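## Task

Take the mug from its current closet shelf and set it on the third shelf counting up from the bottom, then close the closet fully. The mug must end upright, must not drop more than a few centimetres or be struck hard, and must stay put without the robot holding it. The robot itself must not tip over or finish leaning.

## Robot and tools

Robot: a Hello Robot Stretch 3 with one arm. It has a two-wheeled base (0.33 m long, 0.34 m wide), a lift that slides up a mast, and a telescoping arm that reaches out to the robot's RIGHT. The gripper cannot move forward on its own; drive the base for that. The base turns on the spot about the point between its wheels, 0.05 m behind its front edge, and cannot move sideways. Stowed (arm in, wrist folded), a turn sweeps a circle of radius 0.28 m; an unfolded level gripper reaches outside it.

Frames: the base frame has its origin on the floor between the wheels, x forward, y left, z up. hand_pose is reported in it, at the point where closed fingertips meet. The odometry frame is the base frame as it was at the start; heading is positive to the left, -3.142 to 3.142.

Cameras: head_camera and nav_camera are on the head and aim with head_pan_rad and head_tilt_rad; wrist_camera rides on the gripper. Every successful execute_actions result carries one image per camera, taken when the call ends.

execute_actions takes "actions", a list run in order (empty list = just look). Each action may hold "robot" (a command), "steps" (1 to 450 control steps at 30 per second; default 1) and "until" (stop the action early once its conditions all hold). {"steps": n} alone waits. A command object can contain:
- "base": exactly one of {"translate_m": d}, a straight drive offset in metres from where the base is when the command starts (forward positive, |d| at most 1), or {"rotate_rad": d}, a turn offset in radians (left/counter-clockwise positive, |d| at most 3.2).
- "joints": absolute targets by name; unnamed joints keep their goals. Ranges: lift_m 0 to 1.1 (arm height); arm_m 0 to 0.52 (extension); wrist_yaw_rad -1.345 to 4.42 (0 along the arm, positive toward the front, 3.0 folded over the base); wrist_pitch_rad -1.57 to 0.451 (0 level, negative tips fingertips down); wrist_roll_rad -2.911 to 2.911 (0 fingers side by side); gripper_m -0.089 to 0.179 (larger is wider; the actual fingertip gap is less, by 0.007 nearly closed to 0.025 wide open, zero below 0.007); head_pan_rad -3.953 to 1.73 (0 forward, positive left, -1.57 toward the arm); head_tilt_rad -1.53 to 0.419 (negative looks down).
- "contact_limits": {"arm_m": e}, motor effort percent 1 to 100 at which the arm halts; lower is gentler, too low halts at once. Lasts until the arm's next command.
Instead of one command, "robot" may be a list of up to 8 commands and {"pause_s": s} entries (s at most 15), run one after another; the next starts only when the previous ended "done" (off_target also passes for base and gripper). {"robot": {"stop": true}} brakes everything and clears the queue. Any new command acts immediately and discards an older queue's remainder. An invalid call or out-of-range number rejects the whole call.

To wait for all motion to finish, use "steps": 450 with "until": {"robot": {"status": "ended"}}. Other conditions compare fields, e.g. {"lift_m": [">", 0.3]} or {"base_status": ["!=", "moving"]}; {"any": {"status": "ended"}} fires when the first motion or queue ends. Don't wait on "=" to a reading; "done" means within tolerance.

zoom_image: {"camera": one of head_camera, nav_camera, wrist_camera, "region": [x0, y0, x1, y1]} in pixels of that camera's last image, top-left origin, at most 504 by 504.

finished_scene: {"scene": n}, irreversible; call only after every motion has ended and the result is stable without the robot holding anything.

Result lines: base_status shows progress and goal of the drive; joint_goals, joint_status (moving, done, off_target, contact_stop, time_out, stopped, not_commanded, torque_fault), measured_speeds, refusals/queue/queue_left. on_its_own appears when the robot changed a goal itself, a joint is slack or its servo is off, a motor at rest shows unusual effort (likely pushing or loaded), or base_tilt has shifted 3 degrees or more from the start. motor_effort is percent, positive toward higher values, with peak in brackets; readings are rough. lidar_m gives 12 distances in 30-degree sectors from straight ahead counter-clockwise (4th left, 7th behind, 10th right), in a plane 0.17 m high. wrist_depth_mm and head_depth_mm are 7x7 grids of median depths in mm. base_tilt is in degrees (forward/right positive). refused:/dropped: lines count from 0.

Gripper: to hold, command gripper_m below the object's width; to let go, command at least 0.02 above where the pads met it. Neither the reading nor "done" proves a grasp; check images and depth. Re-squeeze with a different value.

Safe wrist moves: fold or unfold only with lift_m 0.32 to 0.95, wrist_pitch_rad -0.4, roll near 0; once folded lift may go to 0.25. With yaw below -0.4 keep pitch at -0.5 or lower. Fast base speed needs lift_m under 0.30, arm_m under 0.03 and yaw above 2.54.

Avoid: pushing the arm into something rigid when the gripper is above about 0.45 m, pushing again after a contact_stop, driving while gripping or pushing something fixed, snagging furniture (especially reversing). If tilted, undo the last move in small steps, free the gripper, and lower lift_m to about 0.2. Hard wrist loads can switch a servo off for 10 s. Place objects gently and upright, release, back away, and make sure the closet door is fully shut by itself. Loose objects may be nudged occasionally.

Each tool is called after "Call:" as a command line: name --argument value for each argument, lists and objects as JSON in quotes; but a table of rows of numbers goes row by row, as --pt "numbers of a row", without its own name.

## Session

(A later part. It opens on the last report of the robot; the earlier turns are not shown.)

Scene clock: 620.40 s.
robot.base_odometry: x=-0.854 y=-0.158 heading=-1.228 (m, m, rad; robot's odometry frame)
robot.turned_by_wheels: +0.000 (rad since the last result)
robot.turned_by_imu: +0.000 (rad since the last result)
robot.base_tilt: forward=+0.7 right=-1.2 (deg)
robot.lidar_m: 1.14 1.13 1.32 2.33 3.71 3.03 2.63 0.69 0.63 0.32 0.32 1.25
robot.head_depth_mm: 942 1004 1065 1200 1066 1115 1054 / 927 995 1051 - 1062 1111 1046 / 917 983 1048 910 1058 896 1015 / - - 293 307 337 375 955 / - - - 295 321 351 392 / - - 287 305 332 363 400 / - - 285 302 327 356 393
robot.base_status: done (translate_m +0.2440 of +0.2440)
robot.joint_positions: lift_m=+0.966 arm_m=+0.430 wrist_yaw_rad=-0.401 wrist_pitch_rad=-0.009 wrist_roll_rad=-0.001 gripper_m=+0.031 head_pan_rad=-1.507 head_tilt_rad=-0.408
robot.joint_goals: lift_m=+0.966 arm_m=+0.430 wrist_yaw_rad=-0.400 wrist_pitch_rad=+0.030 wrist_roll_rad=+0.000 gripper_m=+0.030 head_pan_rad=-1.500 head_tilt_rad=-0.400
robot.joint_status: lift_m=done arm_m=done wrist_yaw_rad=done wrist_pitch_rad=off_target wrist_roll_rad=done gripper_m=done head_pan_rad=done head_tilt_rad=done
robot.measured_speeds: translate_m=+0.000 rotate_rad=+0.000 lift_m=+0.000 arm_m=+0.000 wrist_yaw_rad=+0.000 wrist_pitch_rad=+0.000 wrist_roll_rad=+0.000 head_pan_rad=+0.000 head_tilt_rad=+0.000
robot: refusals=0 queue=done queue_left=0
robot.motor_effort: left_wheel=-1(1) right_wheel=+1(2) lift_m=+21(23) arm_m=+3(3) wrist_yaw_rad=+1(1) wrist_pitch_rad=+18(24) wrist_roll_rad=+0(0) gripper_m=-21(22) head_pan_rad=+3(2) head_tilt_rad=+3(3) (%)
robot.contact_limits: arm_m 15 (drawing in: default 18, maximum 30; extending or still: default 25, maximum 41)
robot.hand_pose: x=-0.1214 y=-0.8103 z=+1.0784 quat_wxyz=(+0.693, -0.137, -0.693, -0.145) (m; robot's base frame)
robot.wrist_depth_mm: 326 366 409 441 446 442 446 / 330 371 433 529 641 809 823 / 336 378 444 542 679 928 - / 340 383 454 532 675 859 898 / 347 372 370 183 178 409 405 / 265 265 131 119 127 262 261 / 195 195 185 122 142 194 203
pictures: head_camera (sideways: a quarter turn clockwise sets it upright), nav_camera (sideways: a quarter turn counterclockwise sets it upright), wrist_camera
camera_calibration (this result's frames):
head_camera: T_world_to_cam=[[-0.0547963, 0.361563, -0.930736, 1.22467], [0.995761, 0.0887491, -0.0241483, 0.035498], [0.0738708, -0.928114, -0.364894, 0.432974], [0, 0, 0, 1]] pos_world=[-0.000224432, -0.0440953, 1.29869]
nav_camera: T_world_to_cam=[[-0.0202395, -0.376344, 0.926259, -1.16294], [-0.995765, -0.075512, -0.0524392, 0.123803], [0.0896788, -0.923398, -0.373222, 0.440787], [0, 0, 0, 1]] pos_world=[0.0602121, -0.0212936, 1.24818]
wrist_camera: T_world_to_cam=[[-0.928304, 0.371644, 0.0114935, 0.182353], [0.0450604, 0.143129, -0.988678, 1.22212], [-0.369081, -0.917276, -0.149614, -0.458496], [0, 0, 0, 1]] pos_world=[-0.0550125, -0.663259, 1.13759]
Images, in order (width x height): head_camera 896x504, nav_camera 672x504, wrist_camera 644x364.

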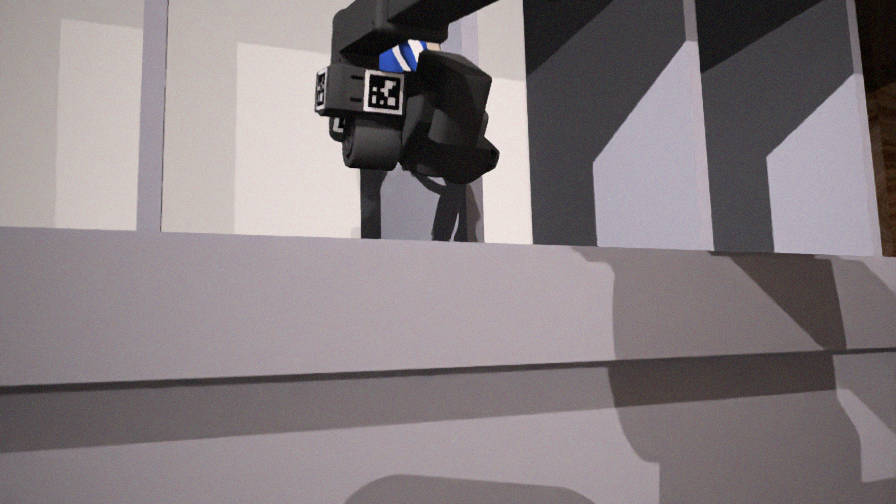

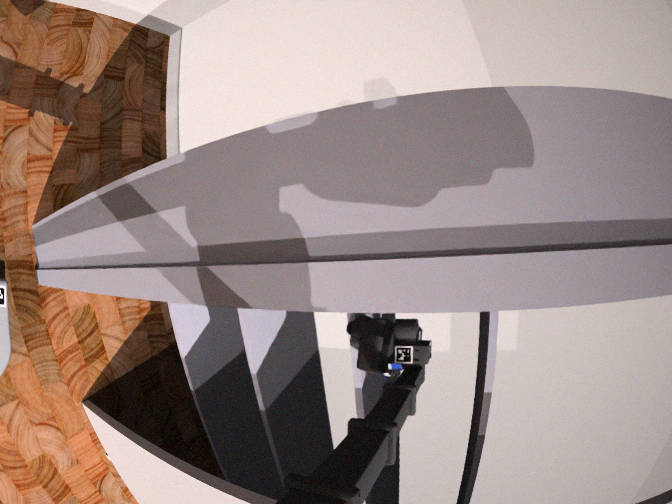

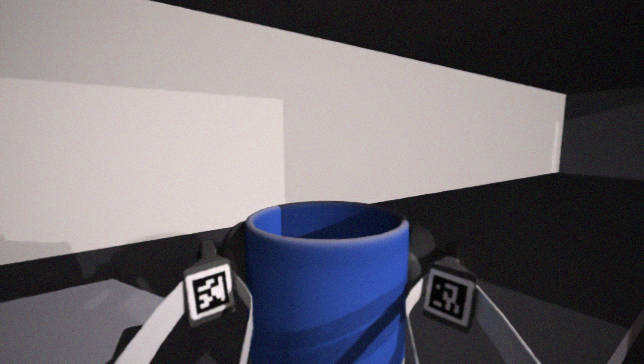

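Call:
execute_actions --actions '[{"robot":{"joints":{"gripper_m":0.15}},"steps":60},{"robot":[{"joints":{"arm_m":0}},{"joints":{"gripper_m":-0.01,"lift_m":1.02,"wrist_yaw_rad":0.5,"wrist_pitch_rad":-0.5,"head_pan_rad":-1.2,"head_tilt_rad":-0.3},"base":{"translate_m":-0.57}}],"steps":450,"until":{"robot":{"status":"ended"}}}]'

Scene clock: 634.23 s.
robot.base_odometry: x=-1.046 y=+0.378 heading=-1.228 (m, m, rad; robot's odometry frame)
robot.turned_by_wheels: +0.000 (rad since the last result)
robot.turned_by_imu: +0.002 (rad since the last result)
robot.base_tilt: forward=+0.7 right=-1.2 (deg)
robot.lidar_m: 1.68 1.68 1.96 3.47 3.46 2.40 2.09 1.09 0.56 0.49 0.49 0.68
robot.head_depth_mm: 383 401 423 445 469 490 - / 388 408 429 453 480 503 - / 1032 1073 1130 473 506 526 570 / 1057 1103 1171 979 1249 1029 1081 / 1072 1119 1191 886 1255 1026 1107 / 1089 1137 1212 1048 1233 1216 1136 / 1098 1138 1213 1134 1185 1214 1165
robot.base_status: done (translate_m -0.5700 of -0.5700)
robot.joint_positions: lift_m=+1.020 arm_m=+0.002 wrist_yaw_rad=+0.498 wrist_pitch_rad=-0.511 wrist_roll_rad=-0.001 gripper_m=-0.010 head_pan_rad=-1.207 head_tilt_rad=-0.310
robot.joint_goals: lift_m=+1.020 arm_m=+0.000 wrist_yaw_rad=+0.500 wrist_pitch_rad=-0.500 wrist_roll_rad=+0.000 gripper_m=-0.010 head_pan_rad=-1.200 head_tilt_rad=-0.300
robot.joint_status: lift_m=done arm_m=done wrist_yaw_rad=done wrist_pitch_rad=done wrist_roll_rad=done gripper_m=done head_pan_rad=done head_tilt_rad=done
robot.measured_speeds: translate_m=+0.000 rotate_rad=+0.000 lift_m=+0.000 arm_m=+0.000 wrist_yaw_rad=+0.000 wrist_pitch_rad=+0.000 wrist_roll_rad=+0.000 head_pan_rad=+0.000 head_tilt_rad=+0.000
robot: refusals=0 queue=done queue_left=0
robot.motor_effort: left_wheel=+0(14) right_wheel=+1(20) lift_m=+30(31) arm_m=-2(2) wrist_yaw_rad=+2(63) wrist_pitch_rad=+5(16) wrist_roll_rad=+0(0) gripper_m=-5(91) head_pan_rad=+2(19) head_tilt_rad=+3(13) (%)
robot.hand_pose: x=+0.0795 y=-0.3335 z=+1.0121 quat_wxyz=(+0.708, +0.342, -0.618, -0.005) (m; robot's base frame)
robot.wrist_depth_mm: 542 676 682 590 222 208 194 / 473 735 - - 242 225 209 / 484 760 940 894 270 245 227 / 497 776 - 774 297 272 249 / 550 680 - - 335 303 276 / - 706 - - 377 343 309 / - 796 - - 460 394 348
pictures: head_camera (sideways: a quarter turn clockwise sets it upright), nav_camera (sideways: a quarter turn counterclockwise sets it upright), wrist_camera
camera_calibration (this result's frames):
head_camera: T_world_to_cam=[[-0.125816, 0.241825, -0.962128, 1.26609], [0.92606, 0.376447, -0.0264819, 0.0389646], [0.355786, -0.89432, -0.271307, 0.309456], [0, 0, 0, 1]] pos_world=[0.0131108, -0.0440873, 1.30313]
nav_camera: T_world_to_cam=[[0.0586289, -0.278468, 0.958654, -1.20571], [-0.927262, -0.37092, -0.051035, 0.121564], [0.369795, -0.885931, -0.279959, 0.317703], [0, 0, 0, 1]] pos_world=[0.0659259, -0.00919946, 1.25101]
wrist_camera: T_world_to_cam=[[-0.867441, -0.497539, 0.000266501, -0.0908638], [-0.302139, 0.526342, -0.794781, 1.03836], [0.395294, -0.689506, -0.606896, 0.521117], [0, 0, 0, 1]] pos_world=[0.0289146, -0.232426, 1.14156]
Images, in order (width x height): head_camera 896x504, nav_camera 672x504, wrist_camera 644x364.

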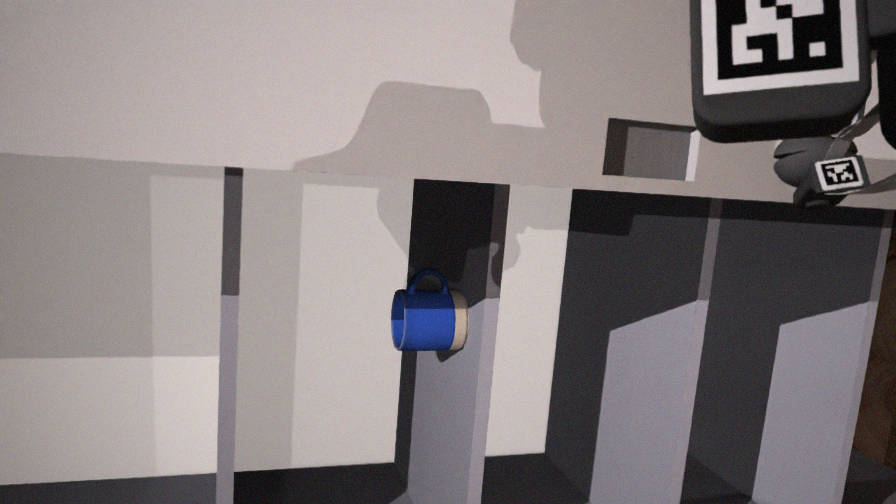

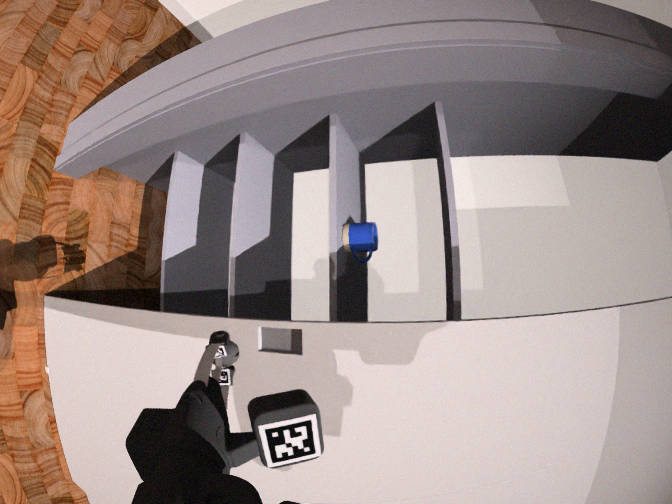

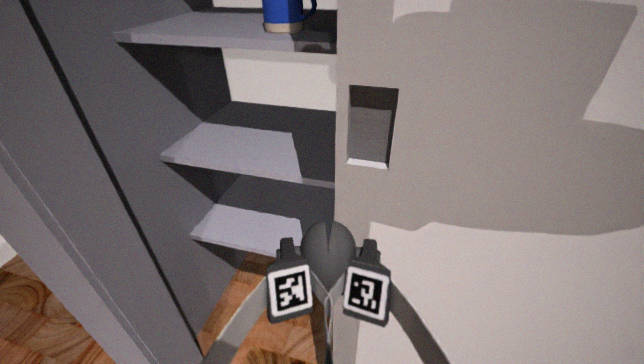

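Call:
execute_actions --actions '[{"robot":[{"joints":{"lift_m":1.045}},{"joints":{"arm_m":0.13},"contact_limits":{"arm_m":16}}],"steps":450,"until":{"robot":{"status":"ended"}}},{"robot":{"base":{"translate_m":0.15}},"steps":450,"until":{"robot":{"status":"ended"}}}]'

Scene clock: 641.10 s.
robot.base_odometry: x=-0.996 y=+0.237 heading=-1.228 (m, m, rad; robot's odometry frame)
robot.turned_by_wheels: +0.000 (rad since the last result)
robot.turned_by_imu: -0.158 (rad since the last result)
robot.base_tilt: forward=+0.7 right=-1.3 (deg)
robot.lidar_m: 0.71 1.56 1.69 2.52 3.63 2.80 2.24 1.18 0.59 0.47 1.17 0.58
robot.head_depth_mm: 362 381 402 425 458 491 518 / 990 689 418 432 455 491 517 / 1005 1049 1114 999 1207 954 1049 / 1007 1050 1116 988 1203 949 1079 / 1010 1051 1121 836 1226 986 1073 / 1007 1054 1118 892 1226 983 1070 / 1010 1053 1121 960 1226 974 1066
robot.base_status: done (translate_m +0.1500 of +0.1500)
robot.joint_positions: lift_m=+1.045 arm_m=+0.130 wrist_yaw_rad=+0.490 wrist_pitch_rad=-0.551 wrist_roll_rad=+0.001 gripper_m=-0.010 head_pan_rad=-1.207 head_tilt_rad=-0.307
robot.joint_goals: lift_m=+1.045 arm_m=+0.130 wrist_yaw_rad=+0.500 wrist_pitch_rad=-0.500 wrist_roll_rad=+0.000 gripper_m=-0.010 head_pan_rad=-1.200 head_tilt_rad=-0.300
robot.joint_status: lift_m=done arm_m=done wrist_yaw_rad=done wrist_pitch_rad=done wrist_roll_rad=done gripper_m=done head_pan_rad=done head_tilt_rad=done
robot.measured_speeds: translate_m=+0.000 rotate_rad=+0.000 lift_m=+0.000 arm_m=+0.000 wrist_yaw_rad=+0.000 wrist_pitch_rad=+0.000 wrist_roll_rad=+0.000 head_pan_rad=+0.000 head_tilt_rad=+0.000
robot: refusals=0 queue=done queue_left=0
robot.motor_effort: left_wheel=-5(15) right_wheel=+10(18) lift_m=+24(30) arm_m=+4(5) wrist_yaw_rad=+10(31) wrist_pitch_rad=+23(27) wrist_roll_rad=+0(1) gripper_m=-7(9) head_pan_rad=+2(2) head_tilt_rad=+2(4) (%)
robot.contact_limits: arm_m 16 (drawing in: default 18, maximum 30; extending or still: default 25, maximum 41)
robot.hand_pose: x=+0.0753 y=-0.4561 z=+1.0290 quat_wxyz=(+0.707, +0.352, -0.613, -0.022) (m; robot's base frame)
robot.wrist_depth_mm: 594 661 461 101 99 96 93 / 499 486 477 112 109 105 102 / 611 839 923 126 121 118 114 / 620 722 717 143 137 132 128 / 628 828 948 174 158 151 145 / 629 867 881 - 182 178 169 / 547 913 - 252 231 213 202
pictures: head_camera (sideways: a quarter turn clockwise sets it upright), nav_camera (sideways: a quarter turn counterclockwise sets it upright), wrist_camera
camera_calibration (this result's frames):
head_camera: T_world_to_cam=[[-0.12506, 0.239423, -0.962827, 1.267], [0.925877, 0.376892, -0.0265398, 0.0390412], [0.356528, -0.894779, -0.268811, 0.306203], [0, 0, 0, 1]] pos_world=[0.0131339, -0.0440803, 1.30325]
nav_camera: T_world_to_cam=[[0.0578962, -0.276112, 0.95938, -1.20666], [-0.92701, -0.371554, -0.0509913, 0.121505], [0.370541, -0.886403, -0.27747, 0.314459], [0, 0, 0, 1]] pos_world=[0.0659779, -0.0092897, 1.25109]
wrist_camera: T_world_to_cam=[[-0.871631, -0.490159, -0.00183453, -0.149761], [-0.311601, 0.55699, -0.769848, 1.10408], [0.37837, -0.670452, -0.638224, 0.490709], [0, 0, 0, 1]] pos_world=[0.0278279, -0.359372, 1.16288]
Images, in order (width x height): head_camera 896x504, nav_camera 672x504, wrist_camera 644x364.

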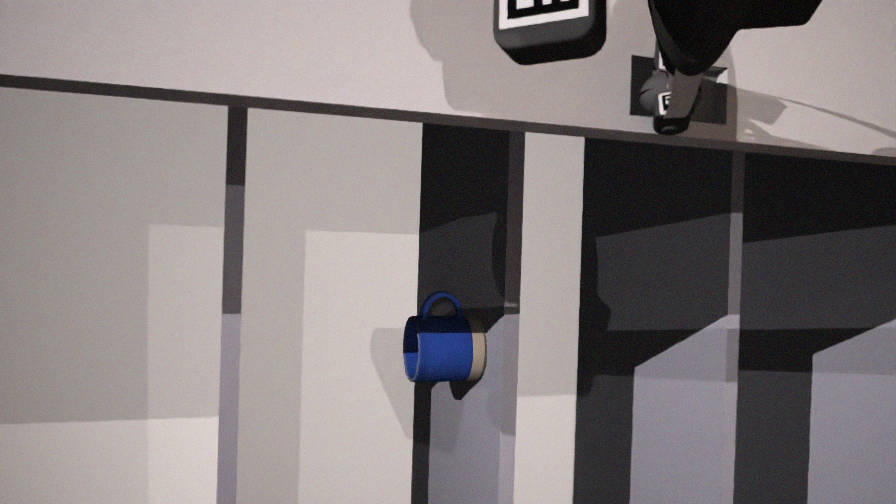

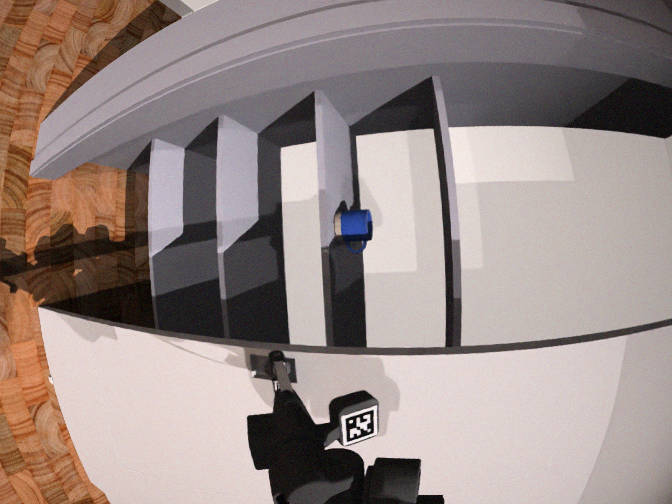

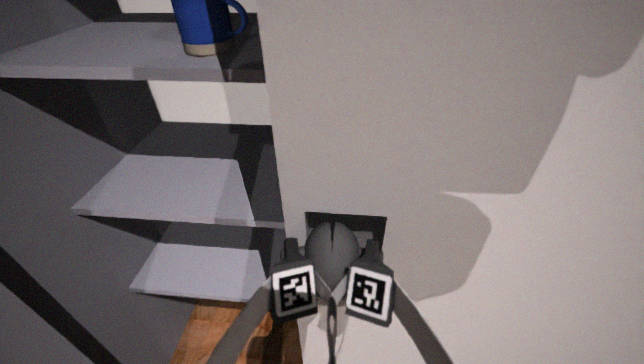

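Call:
execute_actions --actions '[{"robot":[{"base":{"rotate_rad":0.18}},{"base":{"translate_m":0.15}}],"steps":450,"until":{"robot":{"status":"ended"}}}]'

Scene clock: 645.43 s.
robot.base_odometry: x=-0.921 y=+0.107 heading=-1.048 (m, m, rad; robot's odometry frame)
robot.turned_by_wheels: +0.180 (rad since the last result)
robot.turned_by_imu: -0.223 (rad since the last result)
robot.base_tilt: forward=+0.6 right=-1.3 (deg)
robot.lidar_m: 0.49 1.49 1.51 1.91 3.65 3.23 2.47 2.28 0.67 0.45 0.44 0.50
robot.head_depth_mm: 359 379 402 426 - 488 532 / 354 371 392 416 443 484 512 / 1011 1049 1110 851 464 480 513 / 992 1039 1104 996 1198 954 1079 / 973 1019 1078 983 1192 909 1078 / 953 994 1058 900 1165 902 1067 / 934 978 1035 773 1117 900 1035
robot.base_status: done (translate_m +0.1500 of +0.1500)
robot.joint_positions: lift_m=+1.045 arm_m=+0.129 wrist_yaw_rad=+0.527 wrist_pitch_rad=-0.576 wrist_roll_rad=-0.002 gripper_m=-0.010 head_pan_rad=-1.207 head_tilt_rad=-0.306
robot.joint_goals: lift_m=+1.045 arm_m=+0.130 wrist_yaw_rad=+0.500 wrist_pitch_rad=-0.500 wrist_roll_rad=+0.000 gripper_m=-0.010 head_pan_rad=-1.200 head_tilt_rad=-0.300
robot.joint_status: lift_m=done arm_m=done wrist_yaw_rad=done wrist_pitch_rad=done wrist_roll_rad=done gripper_m=done head_pan_rad=done head_tilt_rad=done
robot.measured_speeds: translate_m=+0.000 rotate_rad=+0.000 lift_m=+0.000 arm_m=+0.000 wrist_yaw_rad=+0.000 wrist_pitch_rad=+0.000 wrist_roll_rad=+0.000 head_pan_rad=+0.000 head_tilt_rad=+0.000
robot: refusals=0 queue=done queue_left=0
robot.on_its_own: wrist_yaw_rad is at rest, and its effort (-28) is outside its rest range (-12 to +12); wrist_pitch_rad is at rest, and its effort (+35) is outside its rest range (-20 to +32)
robot.motor_effort: left_wheel=+4(18) right_wheel=+2(27) lift_m=+24(24) arm_m=+6(6) wrist_yaw_rad=-28(38) wrist_pitch_rad=+35(37) wrist_roll_rad=+1(2) gripper_m=-7(8) head_pan_rad=+3(2) head_tilt_rad=+3(3) (%)
robot.contact_limits: arm_m 16 (drawing in: default 18, maximum 30; extending or still: default 25, maximum 41)
robot.hand_pose: x=+0.0799 y=-0.4487 z=+1.0239 quat_wxyz=(+0.708, +0.371, -0.601, -0.017) (m; robot's base frame)
robot.wrist_depth_mm: 596 431 96 98 100 102 105 / 423 443 107 109 112 115 118 / 735 859 123 123 126 130 134 / 682 717 146 140 145 149 155 / 624 626 635 169 170 176 185 / 710 848 838 - 203 216 227 / 699 - - 246 262 277 298
pictures: head_camera (sideways: a quarter turn clockwise sets it upright), nav_camera (sideways: a quarter turn counterclockwise sets it upright), wrist_camera
camera_calibration (this result's frames):
head_camera: T_world_to_cam=[[-0.124804, 0.238751, -0.963027, 1.26726], [0.925884, 0.376874, -0.0265565, 0.0390628], [0.3566, -0.894966, -0.268091, 0.305266], [0, 0, 0, 1]] pos_world=[0.0131335, -0.0440794, 1.30328]
nav_camera: T_world_to_cam=[[0.057641, -0.275442, 0.959588, -1.20693], [-0.926996, -0.37159, -0.0509787, 0.121489], [0.370615, -0.886596, -0.276753, 0.313524], [0, 0, 0, 1]] pos_world=[0.0659914, -0.00932511, 1.25112]
wrist_camera: T_world_to_cam=[[-0.852255, -0.523126, -0.000229982, -0.160071], [-0.343669, 0.560222, -0.753686, 1.08498], [0.394402, -0.642254, -0.657234, 0.521504], [0, 0, 0, 1]] pos_world=[0.0307705, -0.35663, 1.16045]
Images, in order (width x height): head_camera 896x504, nav_camera 672x504, wrist_camera 644x364.

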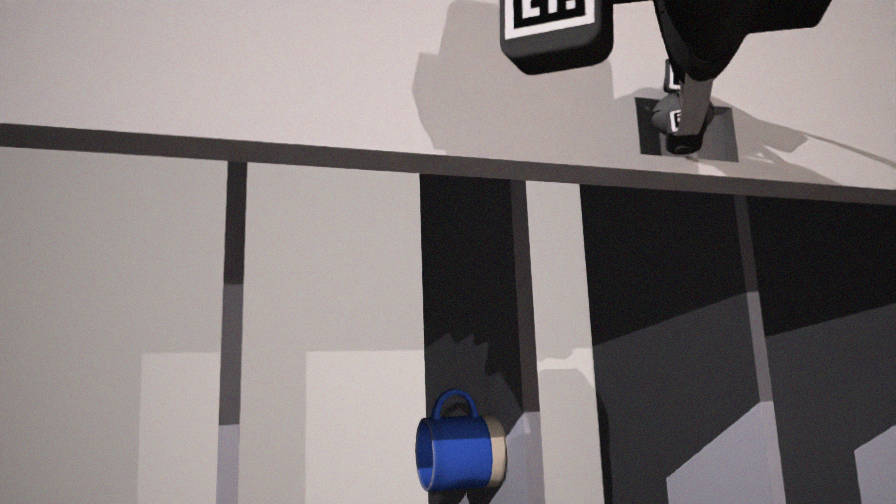

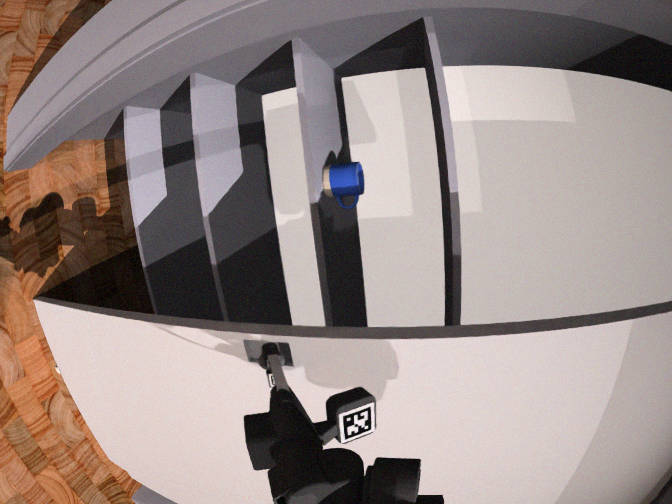

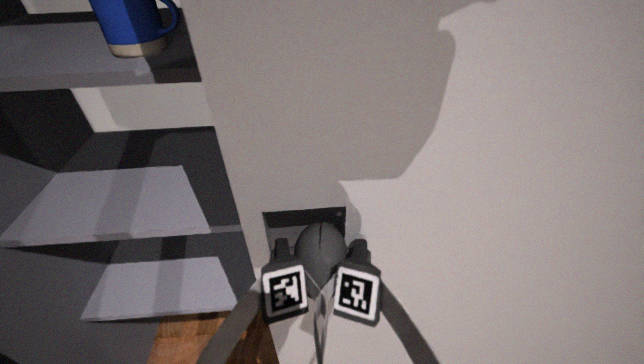

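Call:
execute_actions --actions '[{"robot":[{"joints":{"arm_m":0}},{"joints":{"wrist_pitch_rad":-1.2}},{"base":{"translate_m":0.2}},{"base":{"rotate_rad":0.38}},{"base":{"translate_m":-0.22}},{"joints":{"wrist_pitch_rad":-0.5}}],"steps":450,"until":{"robot":{"status":"ended"}}}]'

Scene clock: 658.20 s.
robot.base_odometry: x=-0.994 y=+0.070 heading=-0.668 (m, m, rad; robot's odometry frame)
robot.turned_by_wheels: +0.380 (rad since the last result)
robot.turned_by_imu: +0.372 (rad since the last result)
robot.base_tilt: forward=+0.7 right=-1.2 (deg)
robot.lidar_m: 1.54 1.54 1.78 3.11 3.65 2.58 2.23 0.71 0.41 0.37 0.92 0.49
robot.head_depth_mm: 887 916 976 1004 729 - - / 898 930 992 1016 921 - - / 914 949 1012 1000 1092 917 1049 / 927 967 1026 769 1084 909 1014 / 941 985 1045 981 1130 907 1043 / 954 998 1060 969 1122 901 1039 / 893 911 954 895 978 900 1021
robot.base_status: done (translate_m -0.2200 of -0.2200)
robot.joint_positions: lift_m=+1.045 arm_m=+0.002 wrist_yaw_rad=+0.542 wrist_pitch_rad=-0.522 wrist_roll_rad=-0.002 gripper_m=-0.010 head_pan_rad=-1.207 head_tilt_rad=-0.306
robot.joint_goals: lift_m=+1.045 arm_m=+0.000 wrist_yaw_rad=+0.544 wrist_pitch_rad=-0.500 wrist_roll_rad=+0.000 gripper_m=-0.010 head_pan_rad=-1.200 head_tilt_rad=-0.300
robot.joint_status: lift_m=done arm_m=done wrist_yaw_rad=done wrist_pitch_rad=done wrist_roll_rad=done gripper_m=done head_pan_rad=done head_tilt_rad=done
robot.measured_speeds: translate_m=+0.000 rotate_rad=+0.000 lift_m=+0.000 arm_m=+0.000 wrist_yaw_rad=+0.000 wrist_pitch_rad=+0.000 wrist_roll_rad=+0.000 head_pan_rad=+0.000 head_tilt_rad=+0.000
robot: refusals=0 queue=done queue_left=0
robot.on_its_own: wrist_yaw_rad is held at +0.544, not at your +0.500, by its stall guard, which is not easing now
robot.motor_effort: left_wheel=-2(9) right_wheel=+2(8) lift_m=+24(24) arm_m=-2(6) wrist_yaw_rad=+2(27) wrist_pitch_rad=+9(34) wrist_roll_rad=+1(1) gripper_m=-6(7) head_pan_rad=+2(1) head_tilt_rad=+3(3) (%)
robot.hand_pose: x=+0.0869 y=-0.3275 z=+1.0351 quat_wxyz=(+0.708, +0.359, -0.608, +0.007) (m; robot's base frame)
robot.wrist_depth_mm: 415 536 681 493 693 655 623 / 427 531 547 492 453 444 406 / 361 570 870 940 879 813 130 / 363 592 756 752 748 748 124 / 376 616 915 666 637 595 127 / 387 514 917 - 875 199 149 / 472 534 994 - - 189 170
pictures: head_camera (sideways: a quarter turn clockwise sets it upright), nav_camera (sideways: a quarter turn counterclockwise sets it upright), wrist_camera
camera_calibration (this result's frames):
head_camera: T_world_to_cam=[[-0.124804, 0.238751, -0.963027, 1.26726], [0.925884, 0.376874, -0.0265565, 0.0390628], [0.3566, -0.894966, -0.268091, 0.305266], [0, 0, 0, 1]] pos_world=[0.0131336, -0.0440794, 1.30328]
nav_camera: T_world_to_cam=[[0.057641, -0.275442, 0.959588, -1.20693], [-0.926996, -0.37159, -0.0509787, 0.121489], [0.370615, -0.886596, -0.276753, 0.313524], [0, 0, 0, 1]] pos_world=[0.0659914, -0.00932511, 1.25112]
wrist_camera: T_world_to_cam=[[-0.844103, -0.53618, 0.0010263, -0.0969525], [-0.330544, 0.518863, -0.788366, 1.04915], [0.422174, -0.665802, -0.615205, 0.550341], [0, 0, 0, 1]] pos_world=[0.0326145, -0.229934, 1.16579]
Images, in order (width x height): head_camera 896x504, nav_camera 672x504, wrist_camera 644x364.

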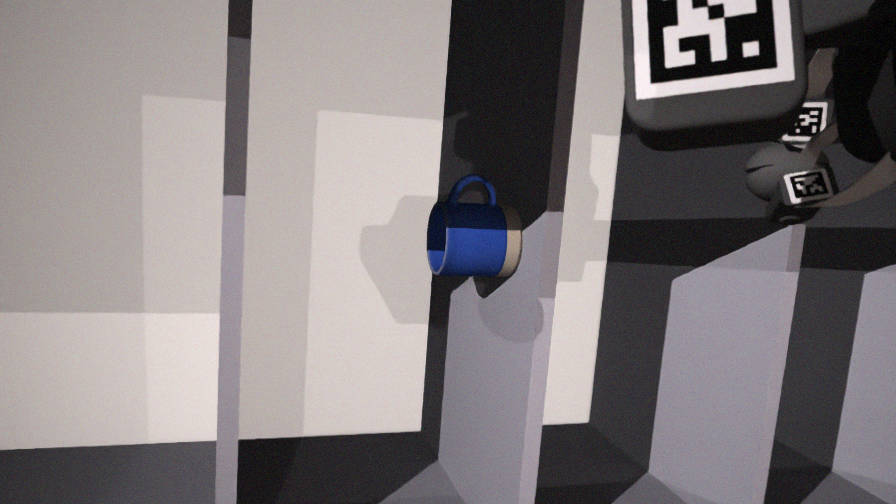

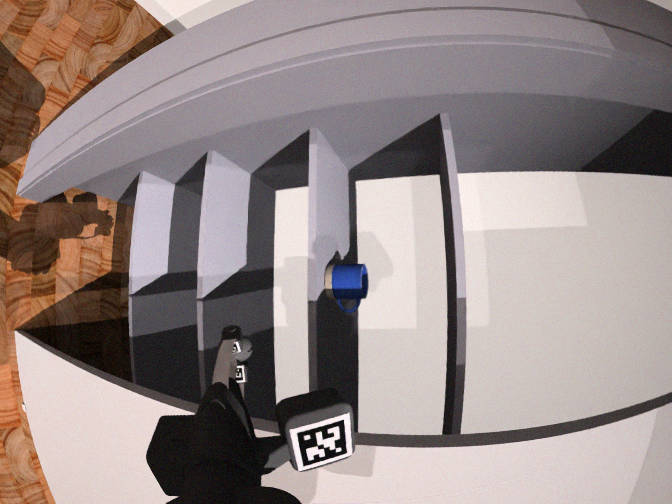

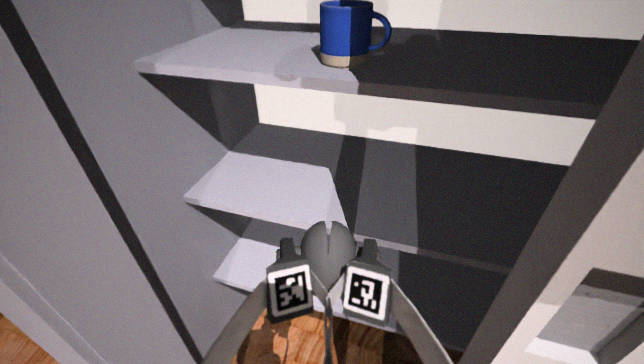

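Call:
execute_actions --actions '[{"robot":[{"joints":{"wrist_pitch_rad":-1.2,"wrist_yaw_rad":0.5}},{"base":{"translate_m":-0.115}},{"joints":{"wrist_pitch_rad":-0.5}},{"joints":{"arm_m":0.06},"contact_limits":{"arm_m":16}}],"steps":450,"until":{"robot":{"status":"ended"}}},{"robot":{"base":{"translate_m":0.15}},"steps":450,"until":{"robot":{"status":"ended"}}}]'

Scene clock: 667.67 s.
robot.base_odometry: x=-0.966 y=+0.049 heading=-0.668 (m, m, rad; robot's odometry frame)
robot.turned_by_wheels: +0.000 (rad since the last result)
robot.turned_by_imu: -0.299 (rad since the last result)
robot.base_tilt: forward=-0.4 right=-2.8 (deg)
robot.lidar_m: 0.50 1.56 1.60 2.13 3.72 3.27 2.32 2.21 0.52 0.37 0.36 0.56
robot.head_depth_mm: 320 336 353 373 388 - - / 315 331 348 367 383 414 446 / 317 328 345 363 381 400 434 / 961 1004 1060 1084 807 921 1018 / 945 990 1043 1074 1147 953 1017 / 936 981 1026 1054 796 949 1013 / 922 958 1011 1032 736 943 1012
robot.base_status: done (translate_m +0.1500 of +0.1500)
robot.joint_positions: lift_m=+1.045 arm_m=+0.059 wrist_yaw_rad=+0.643 wrist_pitch_rad=-0.586 wrist_roll_rad=-0.002 gripper_m=-0.010 head_pan_rad=-1.207 head_tilt_rad=-0.306
robot.joint_goals: lift_m=+1.045 arm_m=+0.060 wrist_yaw_rad=+0.606 wrist_pitch_rad=-0.500 wrist_roll_rad=+0.000 gripper_m=-0.010 head_pan_rad=-1.200 head_tilt_rad=-0.300
robot.joint_status: lift_m=done arm_m=done wrist_yaw_rad=done wrist_pitch_rad=done wrist_roll_rad=done gripper_m=done head_pan_rad=done head_tilt_rad=done
robot.measured_speeds: translate_m=+0.000 rotate_rad=+0.000 lift_m=+0.000 arm_m=+0.000 wrist_yaw_rad=+0.000 wrist_pitch_rad=+0.000 wrist_roll_rad=+0.000 head_pan_rad=+0.000 head_tilt_rad=+0.000
robot: refusals=0 queue=done queue_left=0
robot.on_its_own: wrist_yaw_rad is held at +0.606, not at your +0.500, by its stall guard, which is still easing; wrist_pitch_rad is at rest, and its effort (+38) is outside its rest range (-20 to +32)
robot.motor_effort: left_wheel=+6(15) right_wheel=+1(3) lift_m=+24(24) arm_m=+9(13) wrist_yaw_rad=-38(39) wrist_pitch_rad=+38(39) wrist_roll_rad=+1(1) gripper_m=-10(11) head_pan_rad=+2(2) head_tilt_rad=+2(2) (%)
robot.contact_limits: arm_m 16 (drawing in: default 18, maximum 30; extending or still: default 25, maximum 41)
robot.hand_pose: x=+0.0985 y=-0.3643 z=+1.0220 quat_wxyz=(+0.708, +0.408, -0.577, +0.020) (m; robot's base frame)
robot.wrist_depth_mm: 577 679 478 110 106 103 100 / 516 504 489 121 118 114 111 / 609 851 933 136 131 127 123 / 611 740 745 156 148 143 138 / 623 827 978 188 172 164 157 / 622 857 898 - 199 192 183 / 528 893 - 276 248 231 218
pictures: head_camera (sideways: a quarter turn clockwise sets it upright), nav_camera (sideways: a quarter turn counterclockwise sets it upright), wrist_camera
camera_calibration (this result's frames):
head_camera: T_world_to_cam=[[-0.124806, 0.238754, -0.963026, 1.26726], [0.925882, 0.376878, -0.0265564, 0.0390627], [0.356603, -0.894963, -0.268095, 0.305271], [0, 0, 0, 1]] pos_world=[0.0131337, -0.0440793, 1.30328]
nav_camera: T_world_to_cam=[[0.0576435, -0.275446, 0.959587, -1.20693], [-0.926995, -0.371594, -0.0509788, 0.121489], [0.370618, -0.886593, -0.276757, 0.31353], [0, 0, 0, 1]] pos_world=[0.0659914, -0.00932467, 1.25112]
wrist_camera: T_world_to_cam=[[-0.786032, -0.618186, -0.000245587, -0.141204], [-0.410562, 0.522332, -0.747401, 1.02898], [0.462161, -0.58738, -0.664373, 0.587801], [0, 0, 0, 1]] pos_world=[0.0398115, -0.279499, 1.15955]
Images, in order (width x height): head_camera 896x504, nav_camera 672x504, wrist_camera 644x364.

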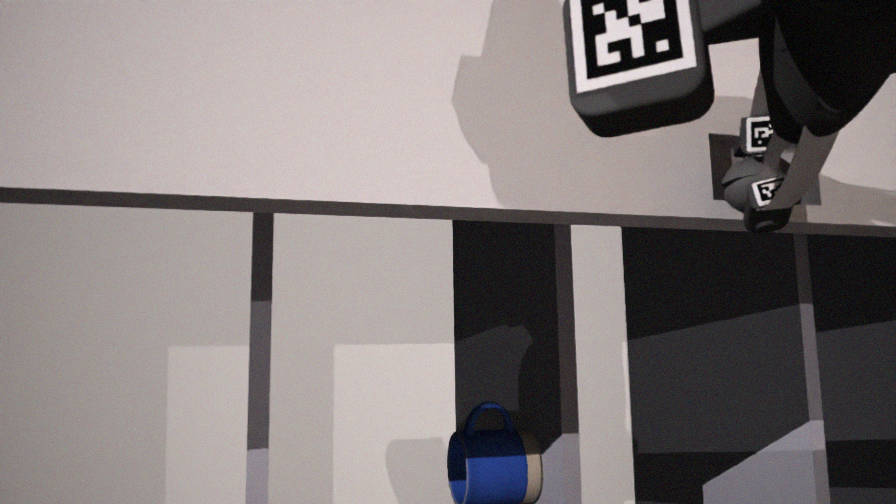

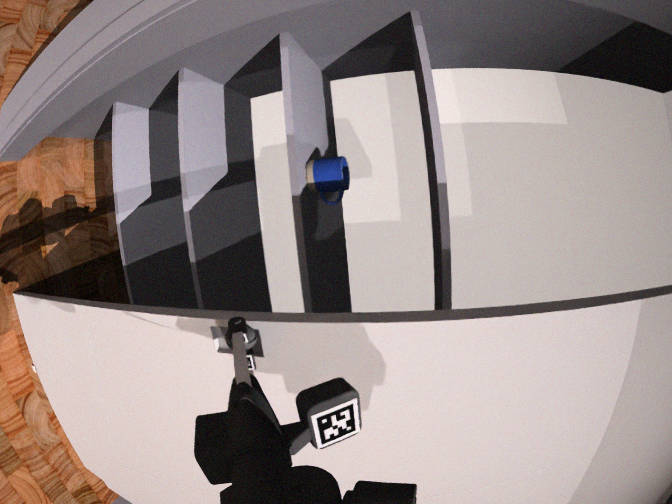

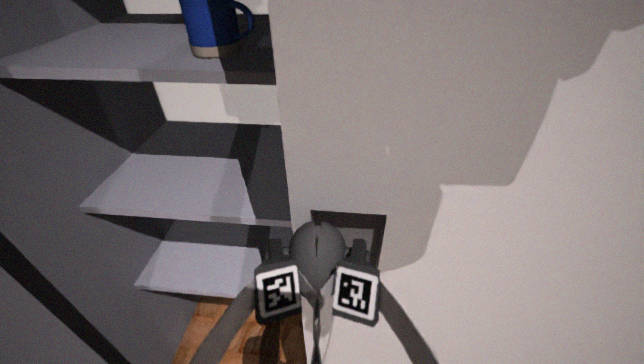

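Call:
execute_actions --actions '[{"robot":[{"base":{"translate_m":-0.1}},{"joints":{"arm_m":0}},{"joints":{"wrist_pitch_rad":-1.2}},{"base":{"rotate_rad":0.3}},{"joints":{"wrist_yaw_rad":1.0}},{"joints":{"wrist_pitch_rad":-0.5}}],"steps":450,"until":{"robot":{"status":"ended"}}}]'

Scene clock: 678.17 s.
robot.base_odometry: x=-1.045 y=+0.110 heading=-0.368 (m, m, rad; robot's odometry frame)
robot.turned_by_wheels: +0.300 (rad since the last result)
robot.turned_by_imu: +0.326 (rad since the last result)
robot.base_tilt: forward=+0.7 right=-1.2 (deg)
robot.lidar_m: 1.64 1.64 1.93 3.45 3.58 2.43 2.12 0.76 0.45 0.39 1.07 0.59
robot.head_depth_mm: 297 312 328 345 365 387 412 / 934 961 1018 358 376 - - / 952 994 1052 1000 1146 - - / 969 1013 1074 911 1139 1010 - / 986 1031 1093 832 1191 910 1147 / 1003 1049 1116 971 1178 942 1107 / 1008 1048 1104 961 1119 972 1066
robot.base_status: done (rotate_rad +0.2999 of +0.3000)
robot.joint_positions: lift_m=+1.045 arm_m=+0.002 wrist_yaw_rad=+0.997 wrist_pitch_rad=-0.522 wrist_roll_rad=-0.002 gripper_m=-0.010 head_pan_rad=-1.206 head_tilt_rad=-0.306
robot.joint_goals: lift_m=+1.045 arm_m=+0.000 wrist_yaw_rad=+1.000 wrist_pitch_rad=-0.500 wrist_roll_rad=+0.000 gripper_m=-0.010 head_pan_rad=-1.200 head_tilt_rad=-0.300
robot.joint_status: lift_m=done arm_m=done wrist_yaw_rad=done wrist_pitch_rad=done wrist_roll_rad=done gripper_m=done head_pan_rad=done head_tilt_rad=done
robot.measured_speeds: translate_m=+0.000 rotate_rad=+0.000 lift_m=+0.000 arm_m=+0.000 wrist_yaw_rad=+0.000 wrist_pitch_rad=+0.000 wrist_roll_rad=+0.000 head_pan_rad=+0.000 head_tilt_rad=+0.000
robot: refusals=0 queue=done queue_left=0
robot.motor_effort: left_wheel=-2(8) right_wheel=+2(13) lift_m=+24(24) arm_m=-2(9) wrist_yaw_rad=+3(60) wrist_pitch_rad=+10(36) wrist_roll_rad=+1(1) gripper_m=-6(16) head_pan_rad=+2(2) head_tilt_rad=+2(3) (%)
robot.hand_pose: x=+0.1550 y=-0.2616 z=+1.0351 quat_wxyz=(+0.688, +0.487, -0.512, +0.167) (m; robot's base frame)
robot.wrist_depth_mm: - 459 441 657 752 472 625 / - - 481 750 928 480 437 / - - 518 834 971 868 716 / - - 583 872 762 750 719 / - - 669 978 998 617 172 / - - 959 - 869 827 179 / - - - - - 725 192
pictures: head_camera (sideways: a quarter turn clockwise sets it upright), nav_camera (sideways: a quarter turn counterclockwise sets it upright), wrist_camera
camera_calibration (this result's frames):
head_camera: T_world_to_cam=[[-0.12488, 0.238715, -0.963027, 1.26726], [0.925765, 0.377166, -0.0265564, 0.0390634], [0.356881, -0.894853, -0.268095, 0.305268], [0, 0, 0, 1]] pos_world=[0.0131474, -0.0440771, 1.30328]
nav_camera: T_world_to_cam=[[0.0577288, -0.275427, 0.959587, -1.20693], [-0.926879, -0.371881, -0.0509788, 0.121488], [0.370893, -0.886479, -0.276756, 0.313527], [0, 0, 0, 1]] pos_world=[0.0659943, -0.00930611, 1.25112]
wrist_camera: T_world_to_cam=[[-0.522865, -0.852416, 0.000622234, -0.136233], [-0.524656, 0.321244, -0.788377, 1.0159], [0.671825, -0.412541, -0.615192, 0.593019], [0, 0, 0, 1]] pos_world=[0.0633627, -0.197835, 1.16582]
Images, in order (width x height): head_camera 896x504, nav_camera 672x504, wrist_camera 644x364.

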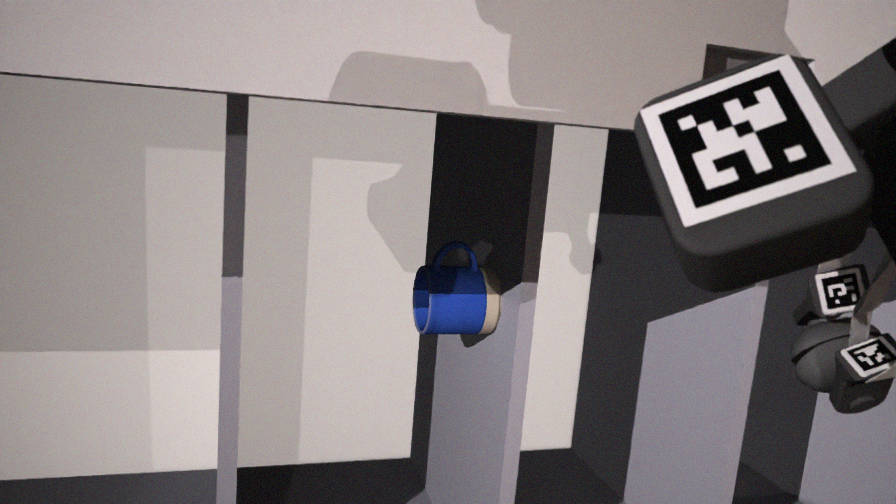

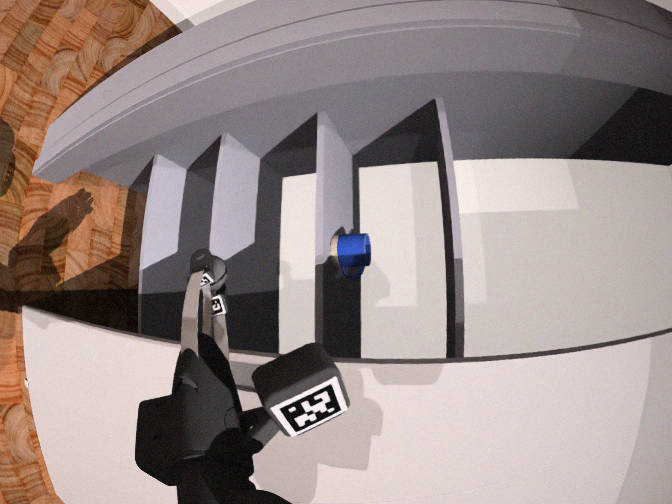

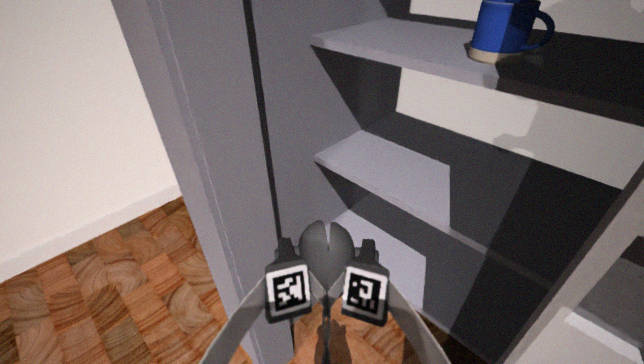

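Call:
execute_actions --actions '[{"robot":[{"base":{"translate_m":-0.14}},{"joints":{"arm_m":0.15},"contact_limits":{"arm_m":16}}],"steps":450,"until":{"robot":{"status":"ended"}}}]'

Scene clock: 683.40 s.
robot.base_odometry: x=-1.175 y=+0.161 heading=-0.368 (m, m, rad; robot's odometry frame)
robot.turned_by_wheels: +0.000 (rad since the last result)
robot.turned_by_imu: -0.009 (rad since the last result)
robot.base_tilt: forward=+0.7 right=-1.3 (deg)
robot.lidar_m: 0.84 1.78 2.08 3.63 3.49 2.29 1.99 0.98 0.49 0.43 0.43 0.72
robot.head_depth_mm: 329 345 363 383 399 - 460 / 335 351 369 388 420 446 465 / 340 358 376 396 419 452 476 / 345 363 383 405 428 461 487 / 352 370 389 413 440 475 501 / 1037 1084 1147 833 1246 985 1071 / 1049 1101 1167 964 1243 1019 1068
robot.base_status: done (translate_m -0.1400 of -0.1400)
robot.joint_positions: lift_m=+1.045 arm_m=+0.149 wrist_yaw_rad=+1.059 wrist_pitch_rad=-0.550 wrist_roll_rad=-0.002 gripper_m=-0.010 head_pan_rad=-1.206 head_tilt_rad=-0.306
robot.joint_goals: lift_m=+1.045 arm_m=+0.150 wrist_yaw_rad=+1.000 wrist_pitch_rad=-0.500 wrist_roll_rad=+0.000 gripper_m=-0.010 head_pan_rad=-1.200 head_tilt_rad=-0.300
robot.joint_status: lift_m=done arm_m=done wrist_yaw_rad=done wrist_pitch_rad=done wrist_roll_rad=done gripper_m=done head_pan_rad=done head_tilt_rad=done
robot.measured_speeds: translate_m=+0.000 rotate_rad=+0.000 lift_m=+0.000 arm_m=+0.000 wrist_yaw_rad=+0.000 wrist_pitch_rad=+0.000 wrist_roll_rad=+0.000 head_pan_rad=+0.000 head_tilt_rad=+0.000
robot: refusals=0 queue=done queue_left=0
robot.on_its_own: wrist_yaw_rad is at rest, and its effort (-59) is outside its rest range (-12 to +12)
robot.motor_effort: left_wheel=+6(9) right_wheel=+1(6) lift_m=+24(24) arm_m=+11(11) wrist_yaw_rad=-59(59) wrist_pitch_rad=+23(23) wrist_roll_rad=+1(1) gripper_m=-15(14) head_pan_rad=+2(2) head_tilt_rad=+2(2) (%)
robot.contact_limits: arm_m 16 (drawing in: default 18, maximum 30; extending or still: default 25, maximum 41)
robot.hand_pose: x=+0.1580 y=-0.3947 z=+1.0293 quat_wxyz=(+0.685, +0.509, -0.489, +0.178) (m; robot's base frame)
robot.wrist_depth_mm: - 501 658 112 85 69 58 / - 538 715 124 93 74 61 / - 601 793 140 101 79 65 / - - 887 159 111 85 69 / - - 870 168 123 92 73 / - - 916 - 138 100 78 / - - - 278 148 110 84
pictures: head_camera (sideways: a quarter turn clockwise sets it upright), nav_camera (sideways: a quarter turn counterclockwise sets it upright), wrist_camera
camera_calibration (this result's frames):
head_camera: T_world_to_cam=[[-0.12488, 0.238715, -0.963027, 1.26726], [0.925765, 0.377165, -0.0265564, 0.0390634], [0.356881, -0.894853, -0.268094, 0.305268], [0, 0, 0, 1]] pos_world=[0.0131474, -0.0440771, 1.30328]
nav_camera: T_world_to_cam=[[0.0577287, -0.275427, 0.959587, -1.20693], [-0.92688, -0.371881, -0.0509788, 0.121488], [0.370893, -0.886479, -0.276756, 0.313527], [0, 0, 0, 1]] pos_world=[0.0659943, -0.00930614, 1.25112]
wrist_camera: T_world_to_cam=[[-0.46944, -0.882964, -0.0000499391, -0.267965], [-0.562641, 0.299179, -0.770666, 1.03464], [0.680486, -0.361753, -0.637239, 0.57387], [0, 0, 0, 1]] pos_world=[0.0658254, -0.338546, 1.16304]
Images, in order (width x height): head_camera 896x504, nav_camera 672x504, wrist_camera 644x364.

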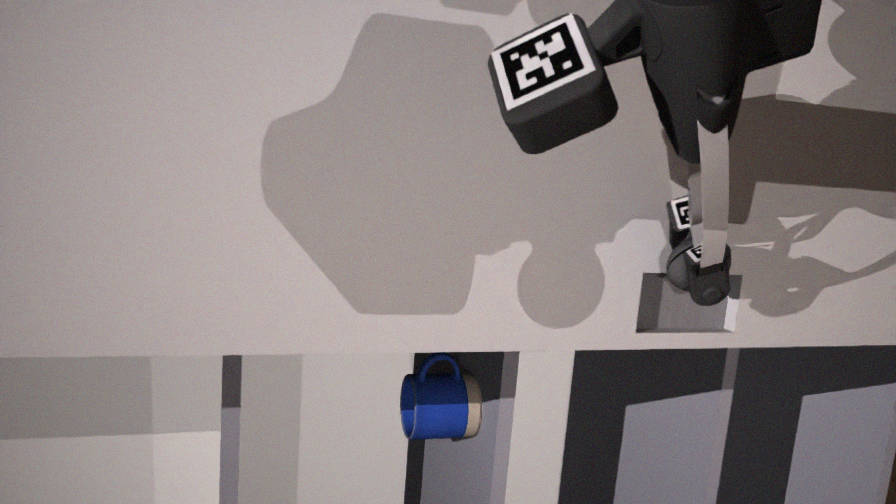

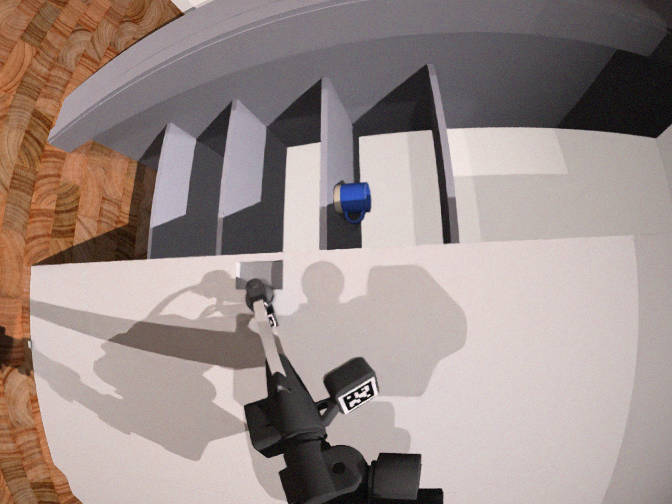

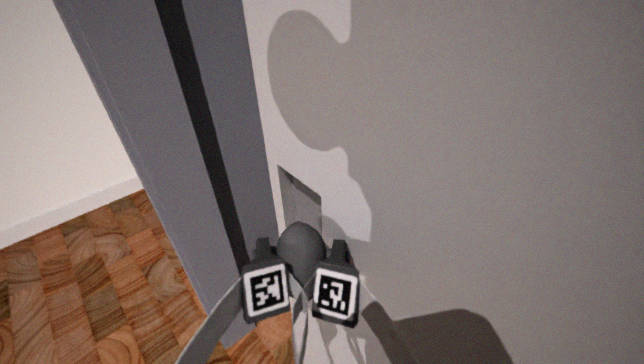

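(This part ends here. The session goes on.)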